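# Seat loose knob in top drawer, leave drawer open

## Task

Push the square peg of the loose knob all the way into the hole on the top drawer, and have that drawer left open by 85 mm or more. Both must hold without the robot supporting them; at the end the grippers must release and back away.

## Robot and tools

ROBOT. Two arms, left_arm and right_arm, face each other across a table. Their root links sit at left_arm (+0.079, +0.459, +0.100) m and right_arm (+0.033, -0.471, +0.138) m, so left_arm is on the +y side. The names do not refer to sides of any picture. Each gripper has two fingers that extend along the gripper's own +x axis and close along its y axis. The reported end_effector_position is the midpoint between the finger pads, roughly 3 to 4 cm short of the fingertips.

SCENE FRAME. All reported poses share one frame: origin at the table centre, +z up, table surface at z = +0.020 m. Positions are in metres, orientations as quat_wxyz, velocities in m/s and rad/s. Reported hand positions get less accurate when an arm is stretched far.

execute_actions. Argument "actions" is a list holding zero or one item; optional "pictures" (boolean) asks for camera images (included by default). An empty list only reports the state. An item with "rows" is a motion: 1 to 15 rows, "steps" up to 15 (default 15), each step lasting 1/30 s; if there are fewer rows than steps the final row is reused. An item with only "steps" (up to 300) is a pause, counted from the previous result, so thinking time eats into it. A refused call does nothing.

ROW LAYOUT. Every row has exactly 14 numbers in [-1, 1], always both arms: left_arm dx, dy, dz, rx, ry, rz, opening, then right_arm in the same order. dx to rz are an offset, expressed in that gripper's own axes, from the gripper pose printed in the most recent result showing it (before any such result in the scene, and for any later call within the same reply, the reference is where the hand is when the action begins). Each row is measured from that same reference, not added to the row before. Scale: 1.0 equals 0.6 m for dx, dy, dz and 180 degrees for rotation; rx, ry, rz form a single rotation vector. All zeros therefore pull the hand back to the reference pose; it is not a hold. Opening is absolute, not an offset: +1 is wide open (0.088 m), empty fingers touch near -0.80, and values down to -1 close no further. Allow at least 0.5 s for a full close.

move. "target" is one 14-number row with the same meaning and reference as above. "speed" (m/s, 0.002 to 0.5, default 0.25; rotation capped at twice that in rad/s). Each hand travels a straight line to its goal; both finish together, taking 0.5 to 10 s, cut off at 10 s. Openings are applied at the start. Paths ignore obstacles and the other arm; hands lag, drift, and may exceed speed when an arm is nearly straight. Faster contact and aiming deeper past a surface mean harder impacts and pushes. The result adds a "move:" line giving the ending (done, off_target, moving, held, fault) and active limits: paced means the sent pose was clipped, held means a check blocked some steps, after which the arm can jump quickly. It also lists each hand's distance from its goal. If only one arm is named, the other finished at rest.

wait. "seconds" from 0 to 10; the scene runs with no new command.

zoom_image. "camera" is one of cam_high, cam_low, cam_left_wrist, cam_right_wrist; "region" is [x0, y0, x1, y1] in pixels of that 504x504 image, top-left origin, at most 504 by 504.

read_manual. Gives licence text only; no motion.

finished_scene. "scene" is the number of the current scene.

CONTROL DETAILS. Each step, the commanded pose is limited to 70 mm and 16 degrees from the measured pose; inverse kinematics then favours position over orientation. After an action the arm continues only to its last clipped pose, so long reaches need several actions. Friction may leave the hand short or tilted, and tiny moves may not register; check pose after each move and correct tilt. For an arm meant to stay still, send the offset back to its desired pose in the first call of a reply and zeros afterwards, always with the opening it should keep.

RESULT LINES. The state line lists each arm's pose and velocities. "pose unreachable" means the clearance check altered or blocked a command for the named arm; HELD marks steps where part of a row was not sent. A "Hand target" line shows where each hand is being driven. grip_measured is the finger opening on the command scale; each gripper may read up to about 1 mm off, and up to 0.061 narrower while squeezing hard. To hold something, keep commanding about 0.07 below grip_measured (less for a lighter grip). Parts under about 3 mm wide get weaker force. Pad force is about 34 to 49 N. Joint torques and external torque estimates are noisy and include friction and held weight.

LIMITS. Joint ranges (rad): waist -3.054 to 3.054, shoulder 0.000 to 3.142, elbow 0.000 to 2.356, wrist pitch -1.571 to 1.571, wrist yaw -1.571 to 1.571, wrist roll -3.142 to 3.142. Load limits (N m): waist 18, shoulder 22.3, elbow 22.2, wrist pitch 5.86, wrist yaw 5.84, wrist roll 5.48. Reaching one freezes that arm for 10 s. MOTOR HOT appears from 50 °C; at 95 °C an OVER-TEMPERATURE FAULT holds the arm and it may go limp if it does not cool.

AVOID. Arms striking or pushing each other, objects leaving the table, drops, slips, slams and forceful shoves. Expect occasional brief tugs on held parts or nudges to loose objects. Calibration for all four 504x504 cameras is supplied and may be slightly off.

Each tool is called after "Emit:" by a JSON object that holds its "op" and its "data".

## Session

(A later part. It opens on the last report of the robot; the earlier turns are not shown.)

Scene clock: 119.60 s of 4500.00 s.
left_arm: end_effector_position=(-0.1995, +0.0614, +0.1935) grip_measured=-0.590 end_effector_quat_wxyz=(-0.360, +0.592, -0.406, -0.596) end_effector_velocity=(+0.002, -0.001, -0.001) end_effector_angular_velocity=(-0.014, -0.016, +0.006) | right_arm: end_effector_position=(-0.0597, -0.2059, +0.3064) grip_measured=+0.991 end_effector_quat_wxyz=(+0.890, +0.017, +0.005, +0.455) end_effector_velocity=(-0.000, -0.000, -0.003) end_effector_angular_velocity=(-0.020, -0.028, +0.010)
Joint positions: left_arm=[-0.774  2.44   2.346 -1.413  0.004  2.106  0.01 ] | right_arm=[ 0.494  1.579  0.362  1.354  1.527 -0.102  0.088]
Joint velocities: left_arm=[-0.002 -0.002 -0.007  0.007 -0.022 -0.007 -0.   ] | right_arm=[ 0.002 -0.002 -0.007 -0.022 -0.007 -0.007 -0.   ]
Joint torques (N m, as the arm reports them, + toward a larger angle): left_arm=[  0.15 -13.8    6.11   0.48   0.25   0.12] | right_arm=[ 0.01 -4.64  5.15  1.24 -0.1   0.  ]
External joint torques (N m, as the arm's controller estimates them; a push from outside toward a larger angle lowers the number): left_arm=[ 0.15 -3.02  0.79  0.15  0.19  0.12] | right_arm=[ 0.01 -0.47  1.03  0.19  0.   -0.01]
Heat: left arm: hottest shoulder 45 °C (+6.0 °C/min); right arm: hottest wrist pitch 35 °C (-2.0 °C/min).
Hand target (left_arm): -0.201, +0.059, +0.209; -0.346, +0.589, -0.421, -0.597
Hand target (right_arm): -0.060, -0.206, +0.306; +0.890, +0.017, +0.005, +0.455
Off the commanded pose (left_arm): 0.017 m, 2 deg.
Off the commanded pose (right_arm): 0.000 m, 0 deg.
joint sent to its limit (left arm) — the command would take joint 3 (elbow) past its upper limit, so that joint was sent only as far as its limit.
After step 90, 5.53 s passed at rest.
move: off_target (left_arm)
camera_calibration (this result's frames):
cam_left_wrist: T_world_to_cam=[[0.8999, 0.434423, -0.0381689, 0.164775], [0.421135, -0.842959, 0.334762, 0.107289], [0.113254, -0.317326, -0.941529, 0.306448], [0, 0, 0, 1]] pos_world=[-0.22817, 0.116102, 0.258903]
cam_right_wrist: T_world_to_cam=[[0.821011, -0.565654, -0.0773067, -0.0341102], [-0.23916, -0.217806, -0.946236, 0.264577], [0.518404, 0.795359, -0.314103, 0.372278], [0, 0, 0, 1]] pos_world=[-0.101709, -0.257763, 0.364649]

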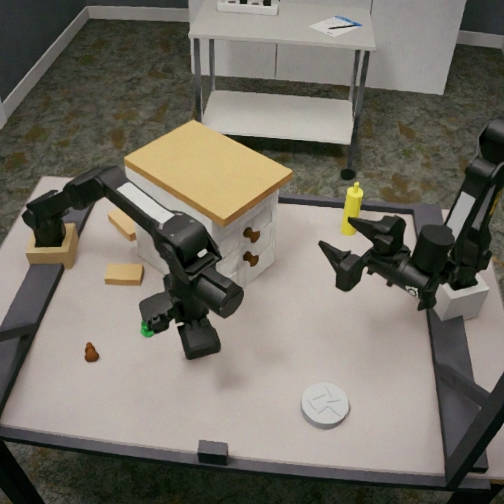

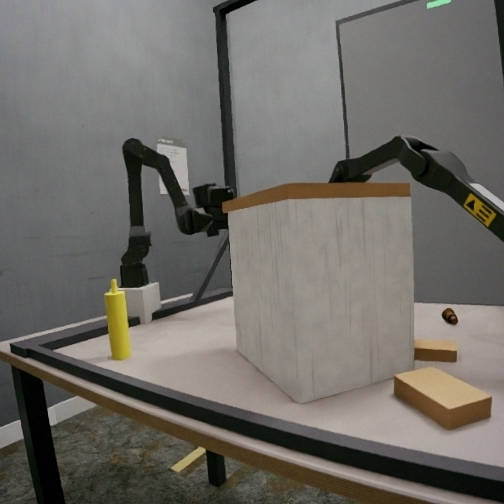

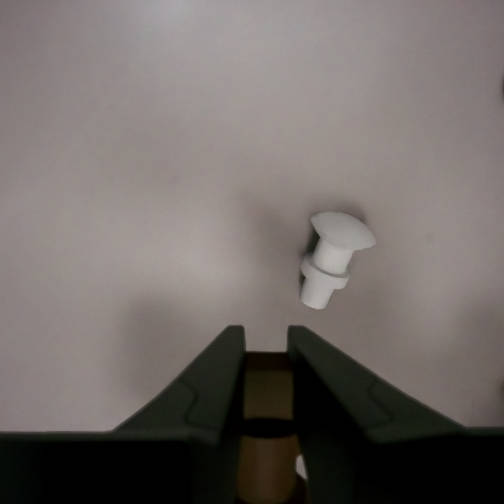

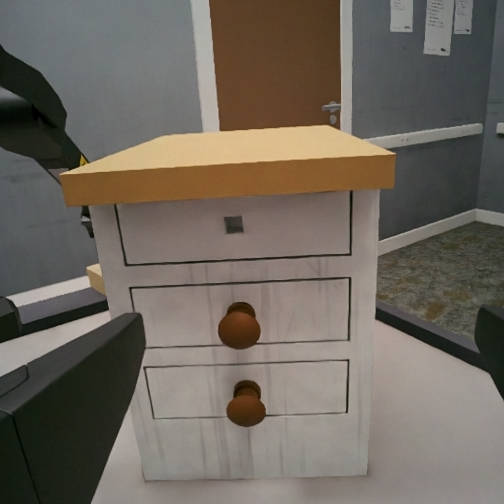

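Emit:
{"op": "move", "data": {"target": [0,0,0,0,0,0,-0.66,0.141,0.301,-0.243,0,0,0.334,0.5], "speed": 0.2}}

Scene clock: 135.83 s of 4500.00 s.
left_arm: end_effector_position=(-0.1996, +0.0612, +0.1935) grip_measured=-0.590 end_effector_quat_wxyz=(-0.360, +0.591, -0.407, -0.596) end_effector_velocity=(-0.001, +0.002, +0.002) end_effector_angular_velocity=(+0.006, +0.005, +0.004) | right_arm: end_effector_position=(-0.1610, -0.0301, +0.1713) grip_measured=+0.502 end_effector_quat_wxyz=(+0.544, -0.006, +0.014, +0.839) end_effector_velocity=(-0.004, -0.001, -0.003) end_effector_angular_velocity=(-0.004, -0.008, +0.044)
Joint positions: left_arm=[-0.774  2.44   2.346 -1.412  0.004  2.108  0.01 ] | right_arm=[ 0.005  2.38   0.778  1.578 -0.007  0.017  0.064]
Joint velocities: left_arm=[-0.002 -0.002  0.002 -0.007  0.007 -0.007 -0.   ] | right_arm=[-0.007  0.007  0.007 -0.007 -0.051 -0.007 -0.   ]
Joint torques (N m, as the arm reports them, + toward a larger angle): left_arm=[ -0.04 -11.04   4.9    0.24   0.03  -0.04] | right_arm=[-0.45 -7.92  4.97  2.18 -0.16 -0.17]
External joint torques (N m, as the arm's controller estimates them; a push from outside toward a larger angle lowers the number): left_arm=[-0.01 -0.18 -0.49 -0.11 -0.03 -0.03] | right_arm=[-0.42  0.59  2.    0.39 -0.15 -0.18]
Heat: left arm: hottest shoulder 49 °C (+10.1 °C/min); right arm: hottest wrist pitch 35 °C (-1.0 °C/min).
Hand target (left_arm): -0.199, +0.061, +0.193; -0.360, +0.592, -0.406, -0.596
Hand target (right_arm): -0.161, -0.028, +0.168; +0.543, -0.008, +0.013, +0.840
Off the commanded pose (left_arm): 0.000 m, 0 deg.
Off the commanded pose (right_arm): 0.005 m, 3 deg.
joint sent to its limit (right arm) — the command would take joint 4 (wrist pitch) past its upper limit, so that joint was sent only as far as its limit.
After step 90, 10.10 s passed at rest.
move: off_target (right_arm)
camera_calibration (this result's frames):
cam_left_wrist: T_world_to_cam=[[0.900712, 0.432683, -0.03878, 0.165307], [0.419643, -0.843524, 0.335212, 0.10686], [0.112329, -0.318203, -0.941344, 0.306259], [0, 0, 0, 1]] pos_world=[-0.228139, 0.116066, 0.258885]
cam_right_wrist: T_world_to_cam=[[0.90309, 0.425186, -0.0603843, 0.178233], [0.0953084, -0.335533, -0.937195, 0.199599], [-0.418743, 0.840616, -0.343541, 0.0981125], [0, 0, 0, 1]] pos_world=[-0.1389, -0.0912846, 0.231532]

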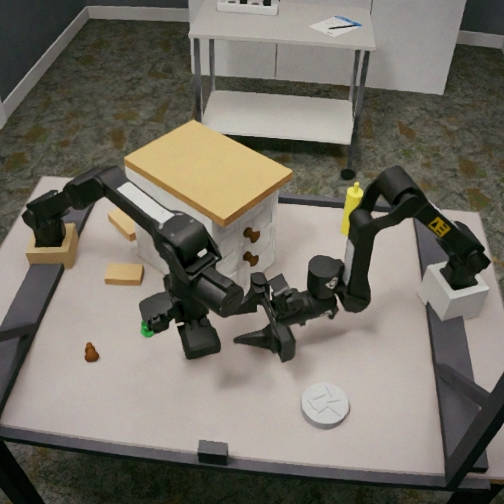

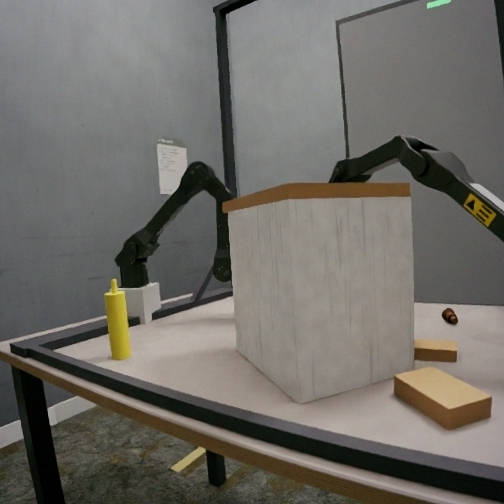

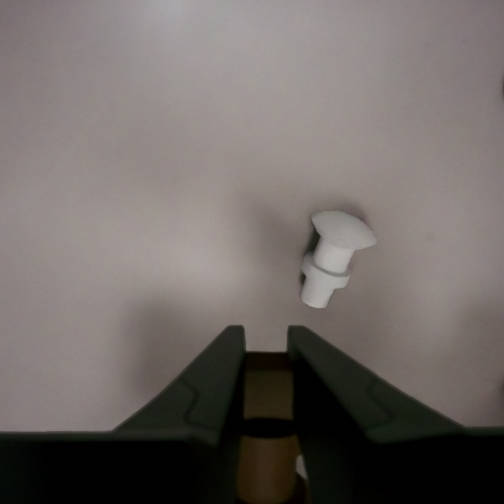

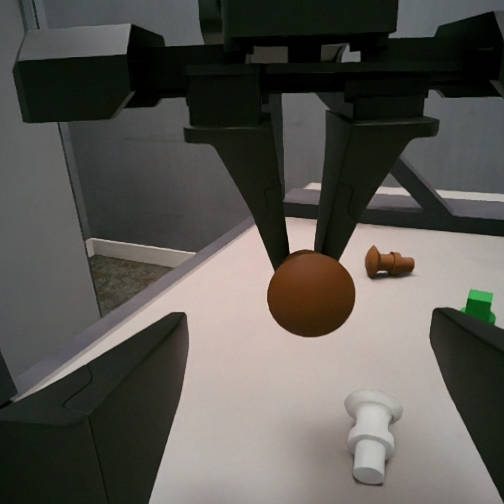

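Emit:
{"op": "move", "data": {"target": [0,0,0,0,0,0,-0.66,0.05,-0.003,0.003,0,0,0,0.5], "speed": 0.06}}

Emit:
{"op": "zoom_image", "data": {"camera": "cam_high", "region": [150,270,290,380]}}

Scene clock: 145.53 s of 4500.00 s.
left_arm: end_effector_position=(-0.1996, +0.0612, +0.1935) grip_measured=-0.590 end_effector_quat_wxyz=(-0.360, +0.591, -0.407, -0.596) end_effector_velocity=(-0.001, -0.002, +0.002) end_effector_angular_velocity=(-0.014, +0.001, +0.005) | right_arm: end_effector_position=(-0.1721, -0.0041, +0.1762) grip_measured=+0.502 end_effector_quat_wxyz=(+0.544, -0.003, +0.012, +0.839) end_effector_velocity=(-0.000, +0.000, -0.005) end_effector_angular_velocity=(-0.011, -0.029, +0.005)
Joint positions: left_arm=[-0.774  2.44   2.346 -1.412  0.004  2.108  0.01 ] | right_arm=[ 0.004  2.396  0.898  1.48  -0.009  0.017  0.064]
Joint velocities: left_arm=[-0.002 -0.002  0.002  0.007 -0.007 -0.007 -0.   ] | right_arm=[-0.002  0.002  0.002 -0.022 -0.007 -0.022 -0.   ]
Joint torques (N m, as the arm reports them, + toward a larger angle): left_arm=[ -0.1  -11.09   4.86   0.23   0.04   0.03] | right_arm=[-0.25 -8.6   5.62  1.88 -0.08  0.  ]
External joint torques (N m, as the arm's controller estimates them; a push from outside toward a larger angle lowers the number): left_arm=[-0.1  -0.23 -0.54 -0.13 -0.02  0.04] | right_arm=[-0.27  0.45  2.18  0.12 -0.08 -0.01]
Heat: left arm: hottest shoulder 49 °C (+9.1 °C/min); right arm: hottest wrist pitch 36 °C (+0.0 °C/min).
Hand target (left_arm): -0.200, +0.061, +0.193; -0.360, +0.591, -0.407, -0.596
Hand target (right_arm): -0.171, -0.002, +0.172; +0.544, -0.006, +0.014, +0.839
Off the commanded pose (left_arm): 0.000 m, 0 deg.
Off the commanded pose (right_arm): 0.004 m, 0 deg.
After step 90, 5.83 s passed at rest.
move: done
camera_calibration (this result's frames):
cam_left_wrist: T_world_to_cam=[[0.900712, 0.432683, -0.03878, 0.165307], [0.419643, -0.843524, 0.335212, 0.10686], [0.112329, -0.318203, -0.941344, 0.306259], [0, 0, 0, 1]] pos_world=[-0.228139, 0.116066, 0.258885]
cam_right_wrist: T_world_to_cam=[[0.902642, 0.426205, -0.0598829, 0.1773], [0.0937054, -0.330411, -0.939174, 0.214006], [-0.420067, 0.842127, -0.338181, 0.0721091], [0, 0, 0, 1]] pos_world=[-0.149801, -0.0655812, 0.235992]

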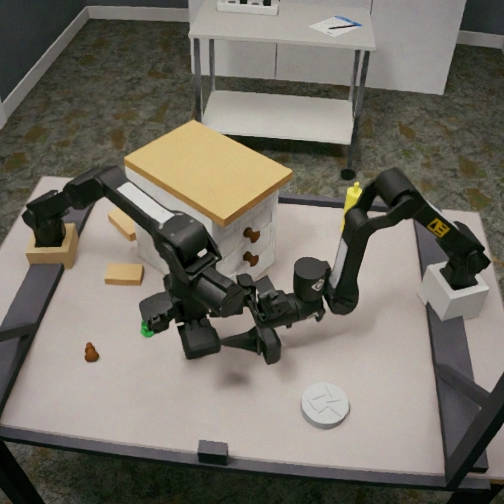

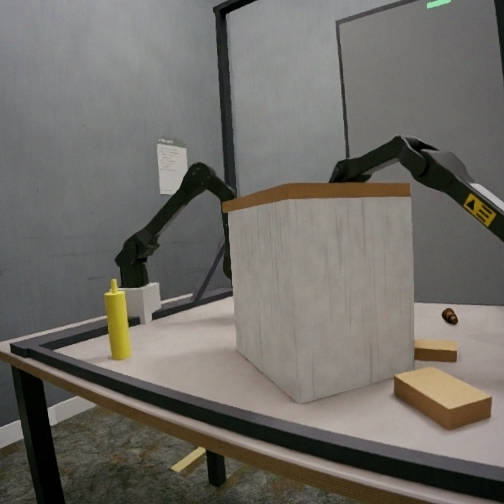

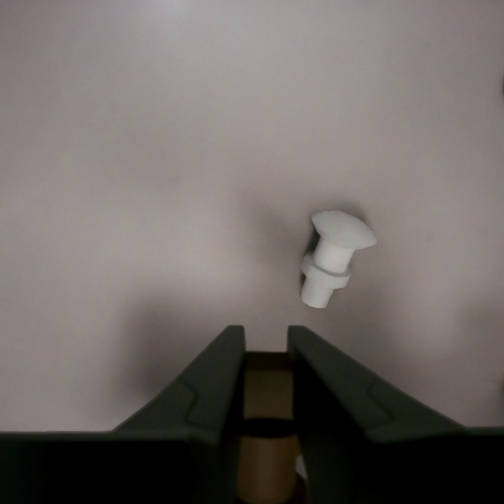

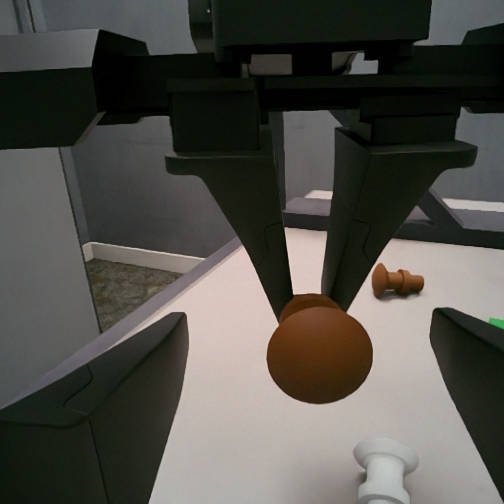

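Region (150, 270, 290, 380) of cam_high's 504x504 image, scaled by 3.600, with more detail than that image has; it fills the top 396 rows of this view, and the rest is white.

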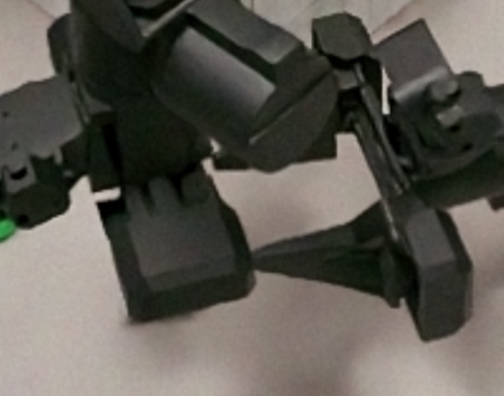

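Emit:
{"op": "move", "data": {"target": [0,0,0,0,0,0,-0.66,0.012,-0.009,-0.016,0,0,0,0.5], "speed": 0.04}}

Scene clock: 169.10 s of 4500.00 s.
left_arm: end_effector_position=(-0.1996, +0.0612, +0.1935) grip_measured=-0.590 end_effector_quat_wxyz=(-0.360, +0.591, -0.407, -0.596) end_effector_velocity=(+0.001, -0.002, +0.001) end_effector_angular_velocity=(-0.010, -0.002, -0.004) | right_arm: end_effector_position=(-0.1704, +0.0027, +0.1699) grip_measured=+0.502 end_effector_quat_wxyz=(+0.545, -0.002, +0.012, +0.838) end_effector_velocity=(+0.002, +0.002, -0.004) end_effector_angular_velocity=(-0.013, -0.013, -0.010)
Joint positions: left_arm=[-0.774  2.44   2.346 -1.412  0.004  2.108  0.01 ] | right_arm=[-0.007  2.43   0.93   1.483 -0.017  0.017  0.064]
Joint velocities: left_arm=[ 0.002 -0.002 -0.002  0.007 -0.007  0.007 -0.   ] | right_arm=[-0.002  0.002  0.007 -0.022  0.007 -0.007  0.   ]
Joint torques (N m, as the arm reports them, + toward a larger angle): left_arm=[  0.11 -11.04   4.9    0.26   0.05   0.03] | right_arm=[-0.2  -8.73  5.61  2.18 -0.17 -0.02]
External joint torques (N m, as the arm's controller estimates them; a push from outside toward a larger angle lowers the number): left_arm=[-0.06 -0.26 -0.45 -0.1   0.01  0.03] | right_arm=[-0.24  0.52  2.14  0.4  -0.16 -0.03]
Heat: left arm: hottest shoulder 49 °C (+6.1 °C/min); right arm: hottest wrist pitch 37 °C (+2.0 °C/min).
Hand target (left_arm): -0.200, +0.061, +0.193; -0.360, +0.591, -0.407, -0.596
Hand target (right_arm): -0.170, +0.004, +0.166; +0.544, -0.003, +0.012, +0.839
Off the commanded pose (left_arm): 0.000 m, 0 deg.
Off the commanded pose (right_arm): 0.004 m, 0 deg.
After step 90, 19.80 s passed at rest.
move: done
camera_calibration (this result's frames):
cam_left_wrist: T_world_to_cam=[[0.900712, 0.432683, -0.03878, 0.165307], [0.419643, -0.843524, 0.335212, 0.10686], [0.112329, -0.318203, -0.941344, 0.306259], [0, 0, 0, 1]] pos_world=[-0.228139, 0.116066, 0.258885]
cam_right_wrist: T_world_to_cam=[[0.903716, 0.423915, -0.0599467, 0.172675], [0.0918535, -0.328736, -0.939944, 0.210043], [-0.418163, 0.843937, -0.336022, 0.0649689], [0, 0, 0, 1]] pos_world=[-0.148175, -0.0589803, 0.229611]

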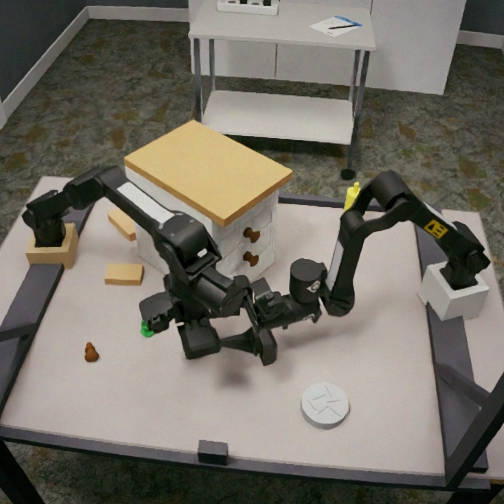

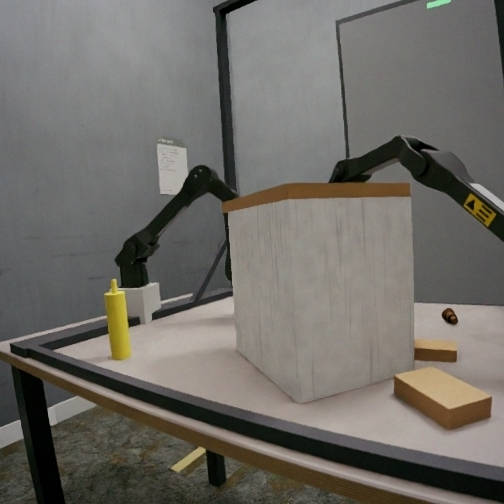

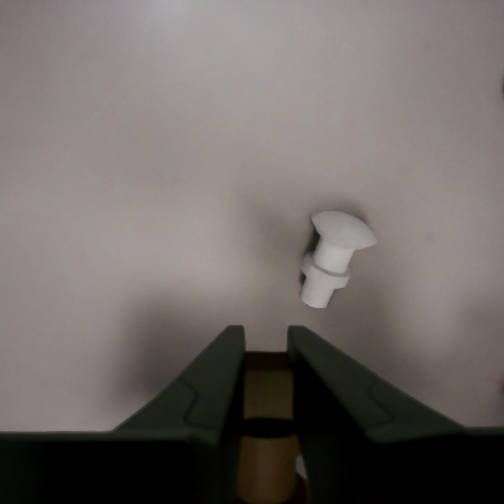

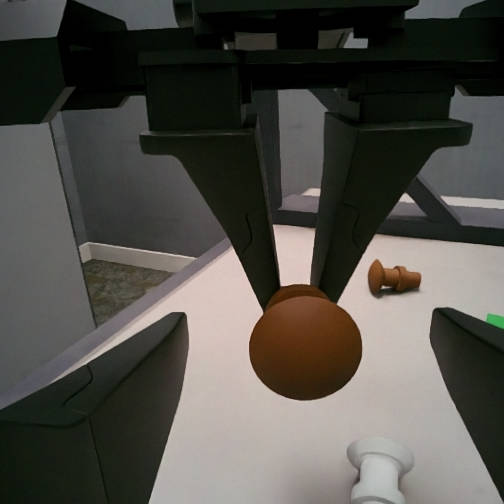

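Emit:
{"op": "execute_actions", "data": {"actions": []}}

Scene clock: 180.97 s of 4500.00 s.
left_arm: end_effector_position=(-0.1996, +0.0612, +0.1935) grip_measured=-0.590 end_effector_quat_wxyz=(-0.360, +0.591, -0.407, -0.596) end_effector_velocity=(+0.001, -0.003, +0.002) end_effector_angular_velocity=(-0.022, -0.010, +0.021) | right_arm: end_effector_position=(-0.1705, +0.0029, +0.1700) grip_measured=+0.502 end_effector_quat_wxyz=(+0.545, -0.002, +0.011, +0.839) end_effector_velocity=(+0.000, -0.001, -0.004) end_effector_angular_velocity=(-0.002, -0.025, +0.005)
Joint positions: left_arm=[-0.774  2.44   2.346 -1.412  0.004  2.108  0.01 ] | right_arm=[-0.007  2.431  0.931  1.484 -0.018  0.017  0.064]
Joint velocities: left_arm=[-0.002 -0.002  0.002  0.007 -0.022 -0.022 -0.   ] | right_arm=[-0.002  0.002 -0.002 -0.007 -0.007 -0.022  0.   ]
Joint torques (N m, as the arm reports them, + toward a larger angle): left_arm=[ -0.01 -11.     5.05   0.3    0.05   0.  ] | right_arm=[-0.26 -8.6   5.49  2.17 -0.18 -0.02]
External joint torques (N m, as the arm's controller estimates them; a push from outside toward a larger angle lowers the number): left_arm=[-0.03 -0.14 -0.34 -0.05 -0.01  0.01] | right_arm=[-0.23  0.67  1.99  0.39 -0.18 -0.02]
Heat: left arm: hottest shoulder 49 °C (+4.0 °C/min); right arm: hottest wrist pitch 38 °C (+3.0 °C/min).
Hand target (left_arm): -0.200, +0.061, +0.193; -0.360, +0.591, -0.407, -0.596
Hand target (right_arm): -0.170, +0.004, +0.166; +0.544, -0.003, +0.012, +0.839
Off the commanded pose (left_arm): 0.000 m, 0 deg.
Off the commanded pose (right_arm): 0.004 m, 0 deg.
Steps of this call (steps 1 to 90: nothing new was sent; then 8.87 s passed at rest). Readings (end_effector_position):
1: left_arm (-0.1996, +0.0612, +0.1935) | right_arm (-0.1704, +0.0028, +0.1701)
2: left_arm (-0.1996, +0.0612, +0.1935) | right_arm (-0.1704, +0.0028, +0.1700)
4: left_arm (-0.1996, +0.0612, +0.1935) | right_arm (-0.1705, +0.0028, +0.1700)
8: left_arm (-0.1996, +0.0612, +0.1935) | right_arm (-0.1705, +0.0029, +0.1700)
90: the state above
camera_calibration (this result's frames):
cam_left_wrist: T_world_to_cam=[[0.900712, 0.432683, -0.03878, 0.165307], [0.419643, -0.843524, 0.335212, 0.10686], [0.112329, -0.318203, -0.941344, 0.306259], [0, 0, 0, 1]] pos_world=[-0.228139, 0.116066, 0.258885]
cam_right_wrist: T_world_to_cam=[[0.903536, 0.424301, -0.059924, 0.172691], [0.0916935, -0.328043, -0.940202, 0.210172], [-0.418587, 0.844012, -0.335304, 0.0645745], [0, 0, 0, 1]] pos_world=[-0.148274, -0.0588291, 0.229605]

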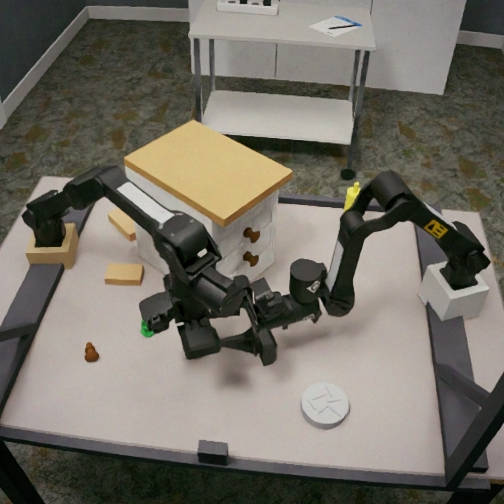

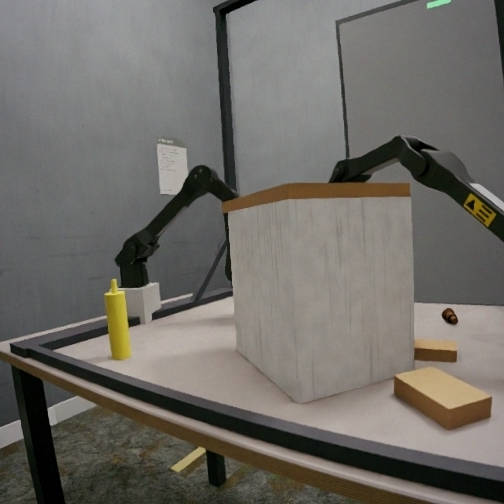

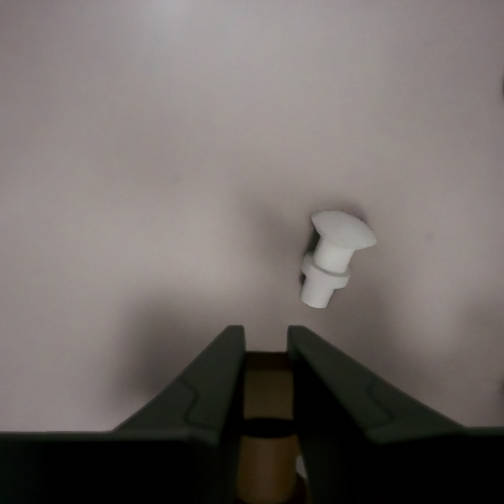

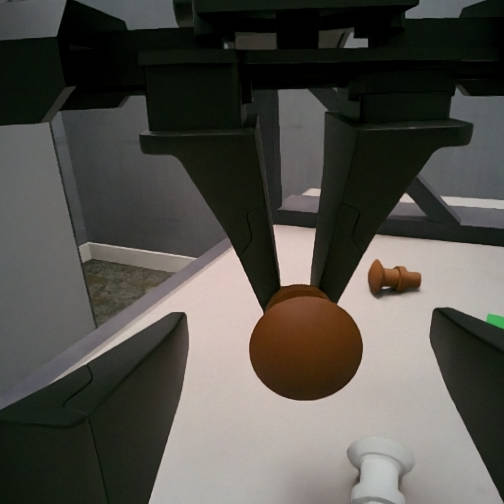

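Emit:
{"op": "move", "data": {"target": [0,0,0,0,0,0,-0.66, 0.024,0,-0.004,0,0,0,0.5], "speed": 0.03}}

Scene clock: 184.13 s of 4500.00 s.
left_arm: end_effector_position=(-0.1996, +0.0612, +0.1935) grip_measured=-0.590 end_effector_quat_wxyz=(-0.360, +0.591, -0.407, -0.596) end_effector_velocity=(+0.003, +0.004, +0.002) end_effector_angular_velocity=(+0.010, -0.015, +0.005) | right_arm: end_effector_position=(-0.1755, +0.0146, +0.1717) grip_measured=+0.502 end_effector_quat_wxyz=(+0.545, +0.001, +0.010, +0.839) end_effector_velocity=(+0.001, +0.003, -0.002) end_effector_angular_velocity=(-0.008, -0.012, -0.010)
Joint positions: left_arm=[-0.774  2.44   2.346 -1.412  0.004  2.108  0.01 ] | right_arm=[-0.007  2.446  0.989  1.448 -0.018  0.017  0.064]
Joint velocities: left_arm=[-0.002 -0.007 -0.002 -0.022 -0.007 -0.007 -0.   ] | right_arm=[-0.002  0.002  0.012 -0.022  0.007 -0.007 -0.   ]
Joint torques (N m, as the arm reports them, + toward a larger angle): left_arm=[  0.   -11.03   5.04   0.27   0.03  -0.01] | right_arm=[ 0.09 -8.86  5.66  1.89  0.01 -0.01]
External joint torques (N m, as the arm's controller estimates them; a push from outside toward a larger angle lowers the number): left_arm=[ 0.01 -0.14 -0.35 -0.07 -0.03  0.  ] | right_arm=[ 0.1   0.68  1.97  0.12  0.01 -0.02]
Heat: left arm: hottest shoulder 50 °C (+4.0 °C/min); right arm: hottest wrist pitch 38 °C (+4.0 °C/min). Fold the left arm in close to its base before you think long.
Hand target (left_arm): -0.200, +0.061, +0.193; -0.360, +0.591, -0.407, -0.596
Hand target (right_arm): -0.176, +0.016, +0.167; +0.545, -0.002, +0.011, +0.839
Off the commanded pose (left_arm): 0.000 m, 0 deg.
Off the commanded pose (right_arm): 0.005 m, 0 deg.
MOTOR HOT: a motor of the left arm reached 50 °C. Now the hottest motor of the left arm, joint 2 (shoulder), reports 50 °C. The temperature limit of the motors' drives, at which the controller stops that arm, is 95 °C. To cool a motor, set the load down, stop pushing, or move to a pose that needs little force.
move: done
camera_calibration (this result's frames):
cam_left_wrist: T_world_to_cam=[[0.900712, 0.432683, -0.03878, 0.165307], [0.419643, -0.843524, 0.335212, 0.10686], [0.112329, -0.318203, -0.941344, 0.306259], [0, 0, 0, 1]] pos_world=[-0.228139, 0.116066, 0.258885]
cam_right_wrist: T_world_to_cam=[[0.903394, 0.424638, -0.0596911, 0.172243], [0.0894511, -0.322754, -0.942247, 0.21599], [-0.419379, 0.84588, -0.329558, 0.0520483], [0, 0, 0, 1]] pos_world=[-0.153096, -0.0474556, 0.23095]

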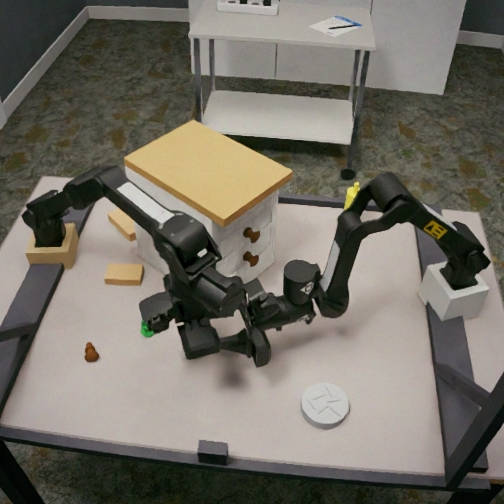

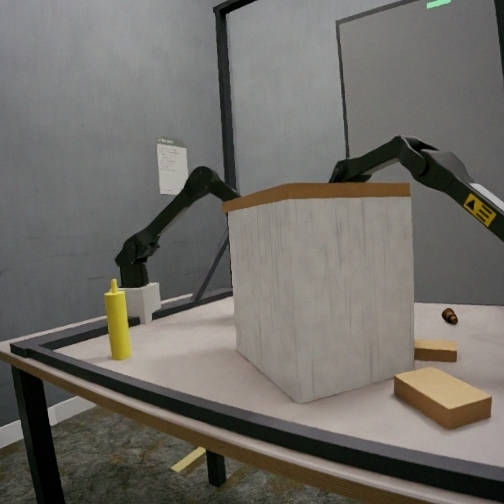

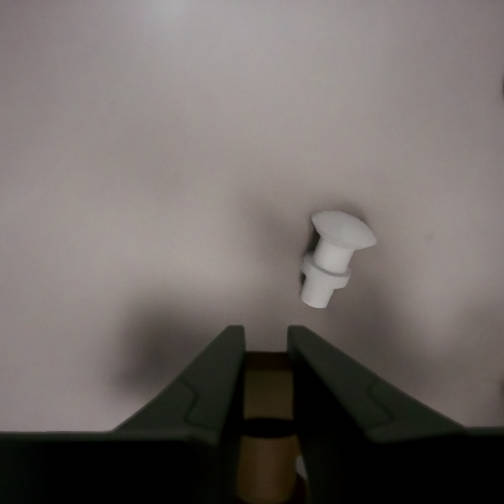

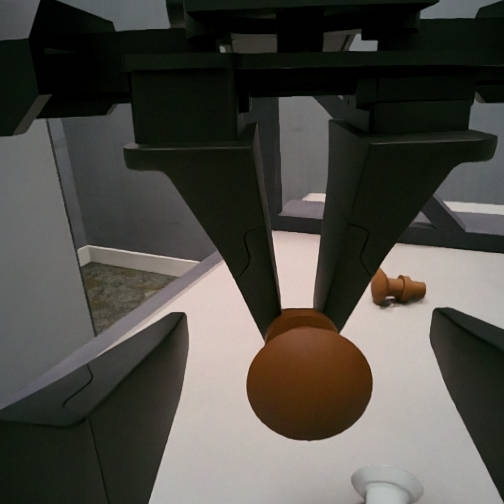

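Emit:
{"op": "move", "data": {"target": [0,0,0,0,0,0,-0.66, 0.004,0,-0.014,0,0,0,0.5], "speed": 0.03}}

Emit:
{"op": "zoom_image", "data": {"camera": "cam_high", "region": [160,260,340,400]}}

Scene clock: 190.53 s of 4500.00 s.
left_arm: end_effector_position=(-0.1996, +0.0612, +0.1935) grip_measured=-0.590 end_effector_quat_wxyz=(-0.360, +0.591, -0.407, -0.596) end_effector_velocity=(+0.001, -0.002, -0.002) end_effector_angular_velocity=(-0.015, -0.017, -0.008) | right_arm: end_effector_position=(-0.1758, +0.0153, +0.1670) grip_measured=+0.502 end_effector_quat_wxyz=(+0.545, +0.001, +0.009, +0.839) end_effector_velocity=(+0.000, +0.000, -0.002) end_effector_angular_velocity=(-0.004, -0.010, +0.005)
Joint positions: left_arm=[-0.774  2.44   2.346 -1.412  0.004  2.108  0.01 ] | right_arm=[-0.007  2.467  0.998  1.461 -0.018  0.017  0.064]
Joint velocities: left_arm=[-0.002  0.002 -0.002  0.007 -0.022  0.007 -0.   ] | right_arm=[-0.002  0.002  0.002 -0.007 -0.007 -0.007 -0.   ]
Joint torques (N m, as the arm reports them, + toward a larger angle): left_arm=[  0.04 -10.95   5.08   0.25   0.04   0.04] | right_arm=[ 0.09 -8.96  5.81  2.17  0.   -0.01]
External joint torques (N m, as the arm's controller estimates them; a push from outside toward a larger angle lowers the number): left_arm=[ 0.11 -0.13 -0.29 -0.11 -0.02  0.04] | right_arm=[ 0.07  0.59  2.19  0.42  0.   -0.01]
Heat: left arm: hottest shoulder 50 °C (+2.0 °C/min); right arm: hottest shoulder 38 °C (+4.0 °C/min). Fold the left arm in close to its base before you think long.
Hand target (left_arm): -0.200, +0.061, +0.193; -0.360, +0.591, -0.407, -0.596
Hand target (right_arm): -0.177, +0.017, +0.163; +0.545, +0.001, +0.010, +0.839
Off the commanded pose (left_arm): 0.000 m, 0 deg.
Off the commanded pose (right_arm): 0.004 m, 0 deg.
MOTOR HOT: still on. Now the hottest motor of the left arm, joint 2 (shoulder), reports 50 °C; a drive's own limit is 95 °C.
After step 90, 2.67 s passed at rest.
move: done
camera_calibration (this result's frames):
cam_left_wrist: T_world_to_cam=[[0.900712, 0.432683, -0.03878, 0.165307], [0.419643, -0.843524, 0.335212, 0.10686], [0.112329, -0.318203, -0.941344, 0.306259], [0, 0, 0, 1]] pos_world=[-0.228139, 0.116066, 0.258885]
cam_right_wrist: T_world_to_cam=[[0.903349, 0.424742, -0.0596179, 0.171906], [0.0887494, -0.321098, -0.942878, 0.211747], [-0.419623, 0.846457, -0.32776, 0.0493567], [0, 0, 0, 1]] pos_world=[-0.153373, -0.0468024, 0.226078]

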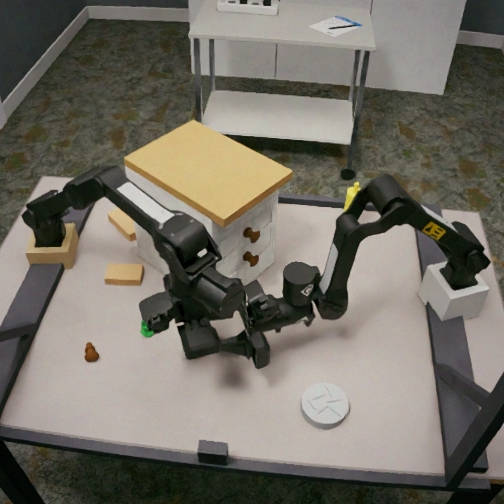

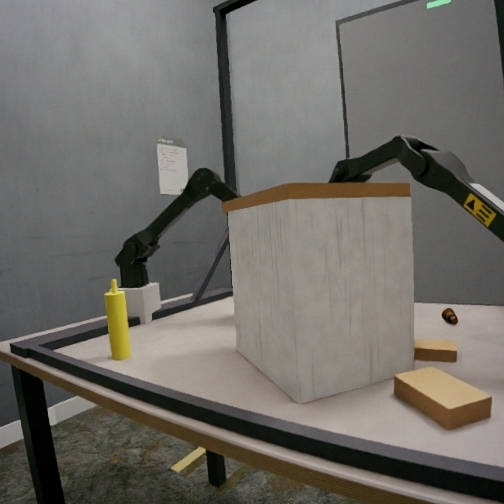

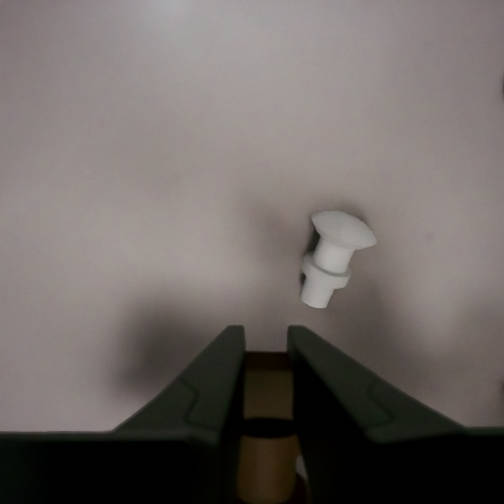

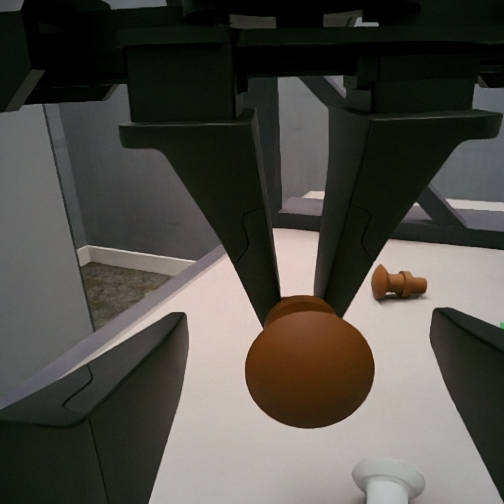

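Region (160, 260, 340, 400) of cam_high's 504x504 image, scaled by 2.800, with more detail than that image has.

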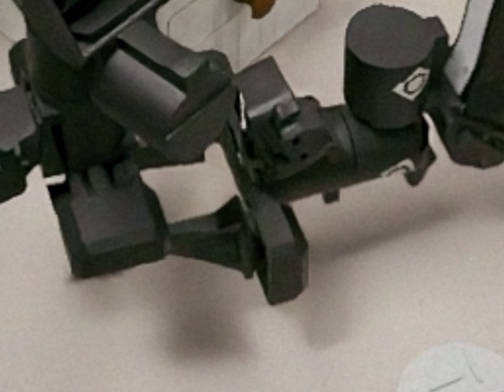

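Emit:
{"op": "execute_actions", "data": {"actions": [{"rows":[[0,0,0,0,0,0,-0.66,0,0,0,0,0,0,0.2],[0,0,0,0,0,0,-0.66,0,0,0,0,0,0,0.2],[0,0,0,0,0,0,-0.66,0,0,0,0,0,0,0.1],[0,0,0,0,0,0,-0.66,0,0,0,0,0,0,0.1],[0,0,0,0,0,0,-0.66,0,0,0,0,0,0,0.0],[0,0,0,0,0,0,-0.66,0,0,0,0,0,0,0.0],[0,0,0,0,0,0,-0.66,0,0,0,0,0,0,-0.1],[0,0,0,0,0,0,-0.66,0,0,0,0,0,0,-0.1],[0,0,0,0,0,0,-0.66,0,0,0,0,0,0,-0.2],[0,0,0,0,0,0,-0.66,0,0,0,0,0,0,-0.3]],"steps":15}]}}

Scene clock: 197.00 s of 4500.00 s.
left_arm: end_effector_position=(-0.1994, +0.0615, +0.1934) grip_measured=-0.590 end_effector_quat_wxyz=(-0.361, +0.591, -0.406, -0.596) end_effector_velocity=(-0.001, -0.002, +0.002) end_effector_angular_velocity=(-0.014, +0.001, +0.005) | right_arm: end_effector_position=(-0.1766, +0.0152, +0.1671) grip_measured=-0.245 end_effector_quat_wxyz=(+0.544, +0.002, +0.009, +0.839) end_effector_velocity=(+0.001, -0.001, -0.003) end_effector_angular_velocity=(-0.008, -0.011, +0.005)
Joint positions: left_arm=[-0.774  2.44   2.346 -1.413  0.004  2.108  0.01 ] | right_arm=[-0.005  2.467  0.999  1.461 -0.018  0.017  0.027]
Joint velocities: left_arm=[-0.002 -0.002  0.002  0.007 -0.007 -0.007  0.   ] | right_arm=[-0.002 -0.002 -0.007 -0.007 -0.007 -0.007 -0.022]
Joint torques (N m, as the arm reports them, + toward a larger angle): left_arm=[  0.09 -10.94   5.08   0.33   0.05   0.05] | right_arm=[ -0.15 -10.83   4.4    2.04   0.01  -0.02]
External joint torques (N m, as the arm's controller estimates them; a push from outside toward a larger angle lowers the number): left_arm=[ 0.01 -0.09 -0.3  -0.02  0.    0.05] | right_arm=[ 0.1  -1.16  0.73  0.24 -0.02 -0.03]
Heat: left arm: hottest shoulder 50 °C (+1.0 °C/min); right arm: hottest shoulder 38 °C (+3.0 °C/min). Fold the left arm in close to its base before you think long.
Hand target (left_arm): -0.200, +0.061, +0.193; -0.360, +0.591, -0.406, -0.596
Hand target (right_arm): -0.176, +0.015, +0.167; +0.545, +0.001, +0.009, +0.839
Off the commanded pose (left_arm): 0.000 m, 0 deg.
Off the commanded pose (right_arm): 0.001 m, 0 deg.
MOTOR HOT: still on. Now the hottest motor of the left arm, joint 2 (shoulder), reports 50 °C; a drive's own limit is 95 °C.
Steps of this call (steps 1 to 90: nothing new was sent; then 2.97 s passed at rest; steps 91 to 105: all 15 steps of this action). Readings (end_effector_position):
91: left_arm (-0.1996, +0.0612, +0.1935) | right_arm (-0.1759, +0.0155, +0.1671)
92: left_arm (-0.1996, +0.0612, +0.1935) | right_arm (-0.1759, +0.0155, +0.1671)
94: left_arm (-0.1996, +0.0612, +0.1935) | right_arm (-0.1759, +0.0155, +0.1671)
98: left_arm (-0.1996, +0.0612, +0.1935) | right_arm (-0.1759, +0.0155, +0.1671)
105: the state above
camera_calibration (this result's frames):
cam_left_wrist: T_world_to_cam=[[0.900737, 0.432719, -0.0377836, 0.164899], [0.419424, -0.843838, 0.334695, 0.107054], [0.112946, -0.31732, -0.941569, 0.306405], [0, 0, 0, 1]] pos_world=[-0.228039, 0.116209, 0.258901]
cam_right_wrist: T_world_to_cam=[[0.902682, 0.426162, -0.0595886, 0.172569], [0.0889574, -0.320301, -0.94313, 0.211942], [-0.421012, 0.846046, -0.32704, 0.0488501], [0, 0, 0, 1]] pos_world=[-0.154062, -0.0469866, 0.226148]

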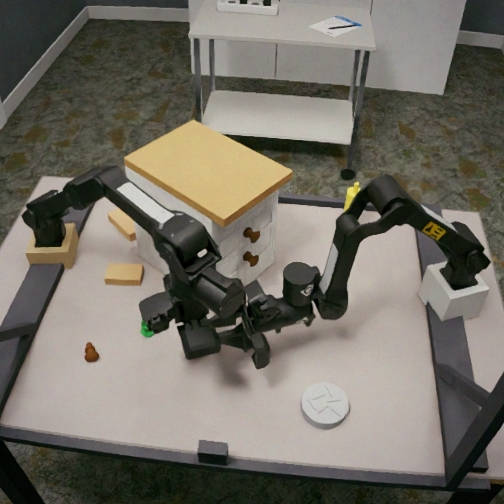

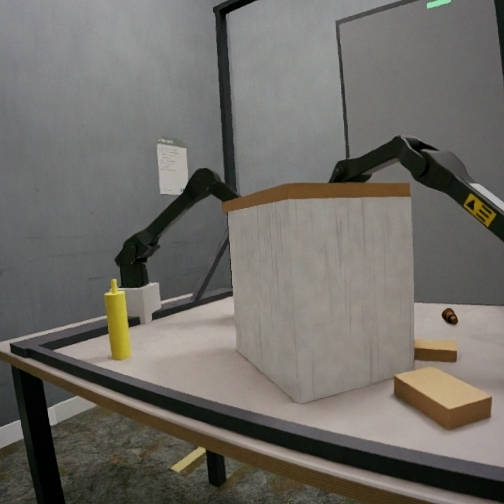

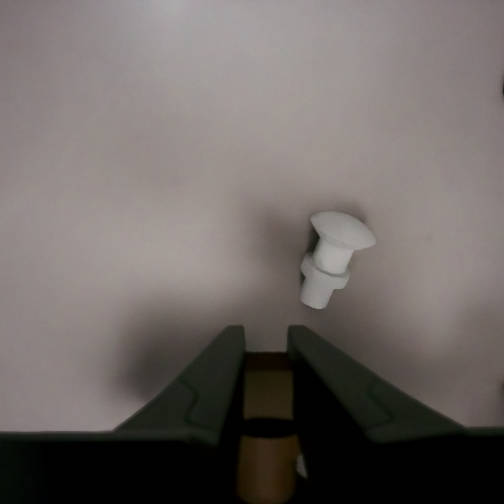

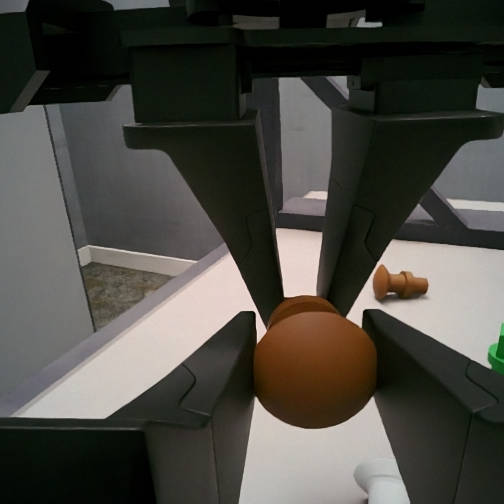

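Emit:
{"op": "execute_actions", "data": {"actions": [{"rows":[[0,0,0,0,0,0,-0.66,0,0,0,0,0,0,-0.32],[0,0,0,0,0,0,-0.66,0,0,0,0,0,0,-0.32],[0,0,0,0,0,0,-0.66,0,0,0,0,0,0,-0.32],[0,0,0,0,0,0,-0.5,0,0,0,0,0,0,-0.32],[0,0,0,0,0,0,0.1,0,0,0,0,0,0,-0.32]],"steps":15}]}}

Scene clock: 201.90 s of 4500.00 s.
left_arm: end_effector_position=(-0.1996, +0.0616, +0.1934) grip_measured=+0.066 end_effector_quat_wxyz=(-0.361, +0.591, -0.406, -0.596) end_effector_velocity=(+0.002, -0.000, +0.002) end_effector_angular_velocity=(-0.011, -0.020, -0.008) | right_arm: end_effector_position=(-0.1766, +0.0152, +0.1671) grip_measured=-0.309 end_effector_quat_wxyz=(+0.544, +0.002, +0.009, +0.839) end_effector_velocity=(+0.002, +0.001, -0.001) end_effector_angular_velocity=(+0.002, -0.023, -0.010)
Joint positions: left_arm=[-0.774  2.44   2.346 -1.413  0.004  2.108  0.042] | right_arm=[-0.005  2.467  0.999  1.461 -0.018  0.017  0.024]
Joint velocities: left_arm=[-0.002 -0.002  0.002 -0.007 -0.022  0.007  0.013] | right_arm=[-0.002 -0.002 -0.002 -0.007  0.007 -0.022 -0.   ]
Joint torques (N m, as the arm reports them, + toward a larger angle): left_arm=[  0.07 -11.07   4.89   0.25   0.04  -0.04] | right_arm=[  0.04 -10.7    4.6    2.07   0.    -0.01]
External joint torques (N m, as the arm's controller estimates them; a push from outside toward a larger angle lowers the number): left_arm=[ 0.06 -0.18 -0.52 -0.1  -0.01 -0.04] | right_arm=[ 0.03 -0.99  0.9   0.27  0.   -0.02]
Heat: left arm: hottest shoulder 50 °C (+1.0 °C/min); right arm: hottest shoulder 39 °C (+3.0 °C/min). Fold the left arm in close to its base before you think long.
Hand target (left_arm): -0.200, +0.062, +0.193; -0.361, +0.591, -0.406, -0.596
Hand target (right_arm): -0.177, +0.015, +0.167; +0.544, +0.002, +0.009, +0.839
Off the commanded pose (left_arm): 0.000 m, 0 deg.
Off the commanded pose (right_arm): 0.000 m, 0 deg.
MOTOR HOT: still on. Now the hottest motor of the left arm, joint 2 (shoulder), reports 50 °C; a drive's own limit is 95 °C.
Steps of this call (steps 1 to 90: nothing new was sent; then 1.40 s passed at rest; steps 91 to 105: all 15 steps of this action). Readings (end_effector_position):
91: left_arm (-0.1996, +0.0616, +0.1934) | right_arm (-0.1766, +0.0152, +0.1671)
92: left_arm (-0.1996, +0.0616, +0.1934) | right_arm (-0.1766, +0.0152, +0.1671)
94: left_arm (-0.1996, +0.0616, +0.1934) | right_arm (-0.1766, +0.0152, +0.1671)
98: left_arm (-0.1996, +0.0616, +0.1934) | right_arm (-0.1766, +0.0152, +0.1671)
105: the state above
camera_calibration (this result's frames):
cam_left_wrist: T_world_to_cam=[[0.900902, 0.432375, -0.0377836, 0.165044], [0.419102, -0.843998, 0.334695, 0.107152], [0.112825, -0.317363, -0.941569, 0.306434], [0, 0, 0, 1]] pos_world=[-0.228169, 0.116326, 0.258901]
cam_right_wrist: T_world_to_cam=[[0.902682, 0.426162, -0.0595886, 0.172569], [0.0889574, -0.320301, -0.94313, 0.211942], [-0.421012, 0.846046, -0.32704, 0.0488501], [0, 0, 0, 1]] pos_world=[-0.154062, -0.0469866, 0.226148]

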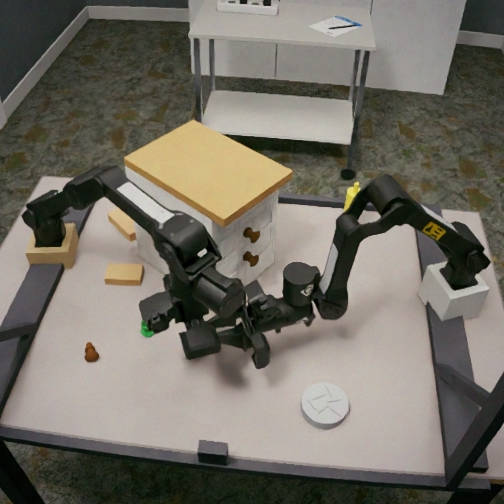

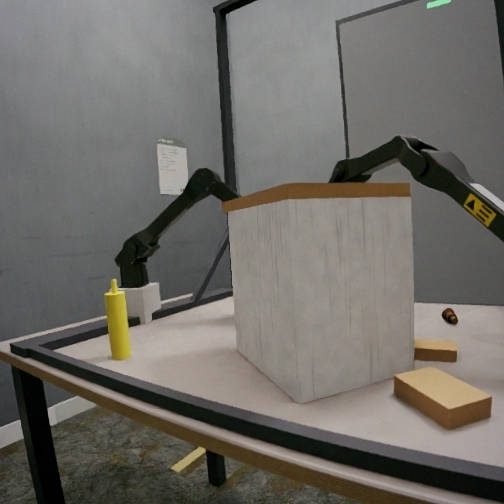

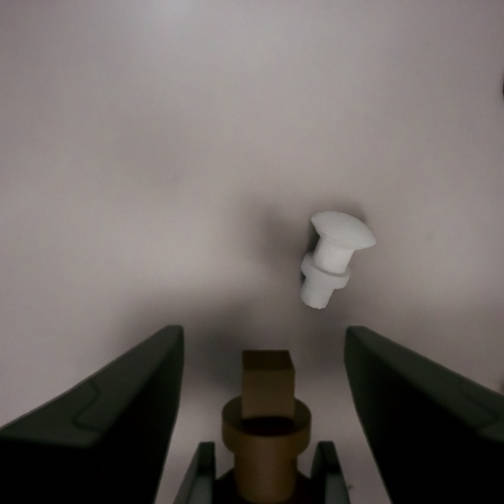

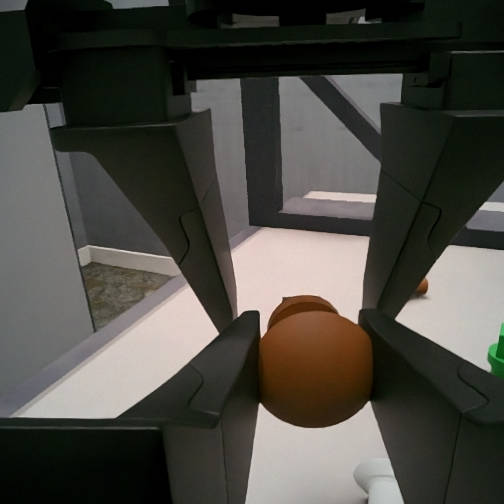

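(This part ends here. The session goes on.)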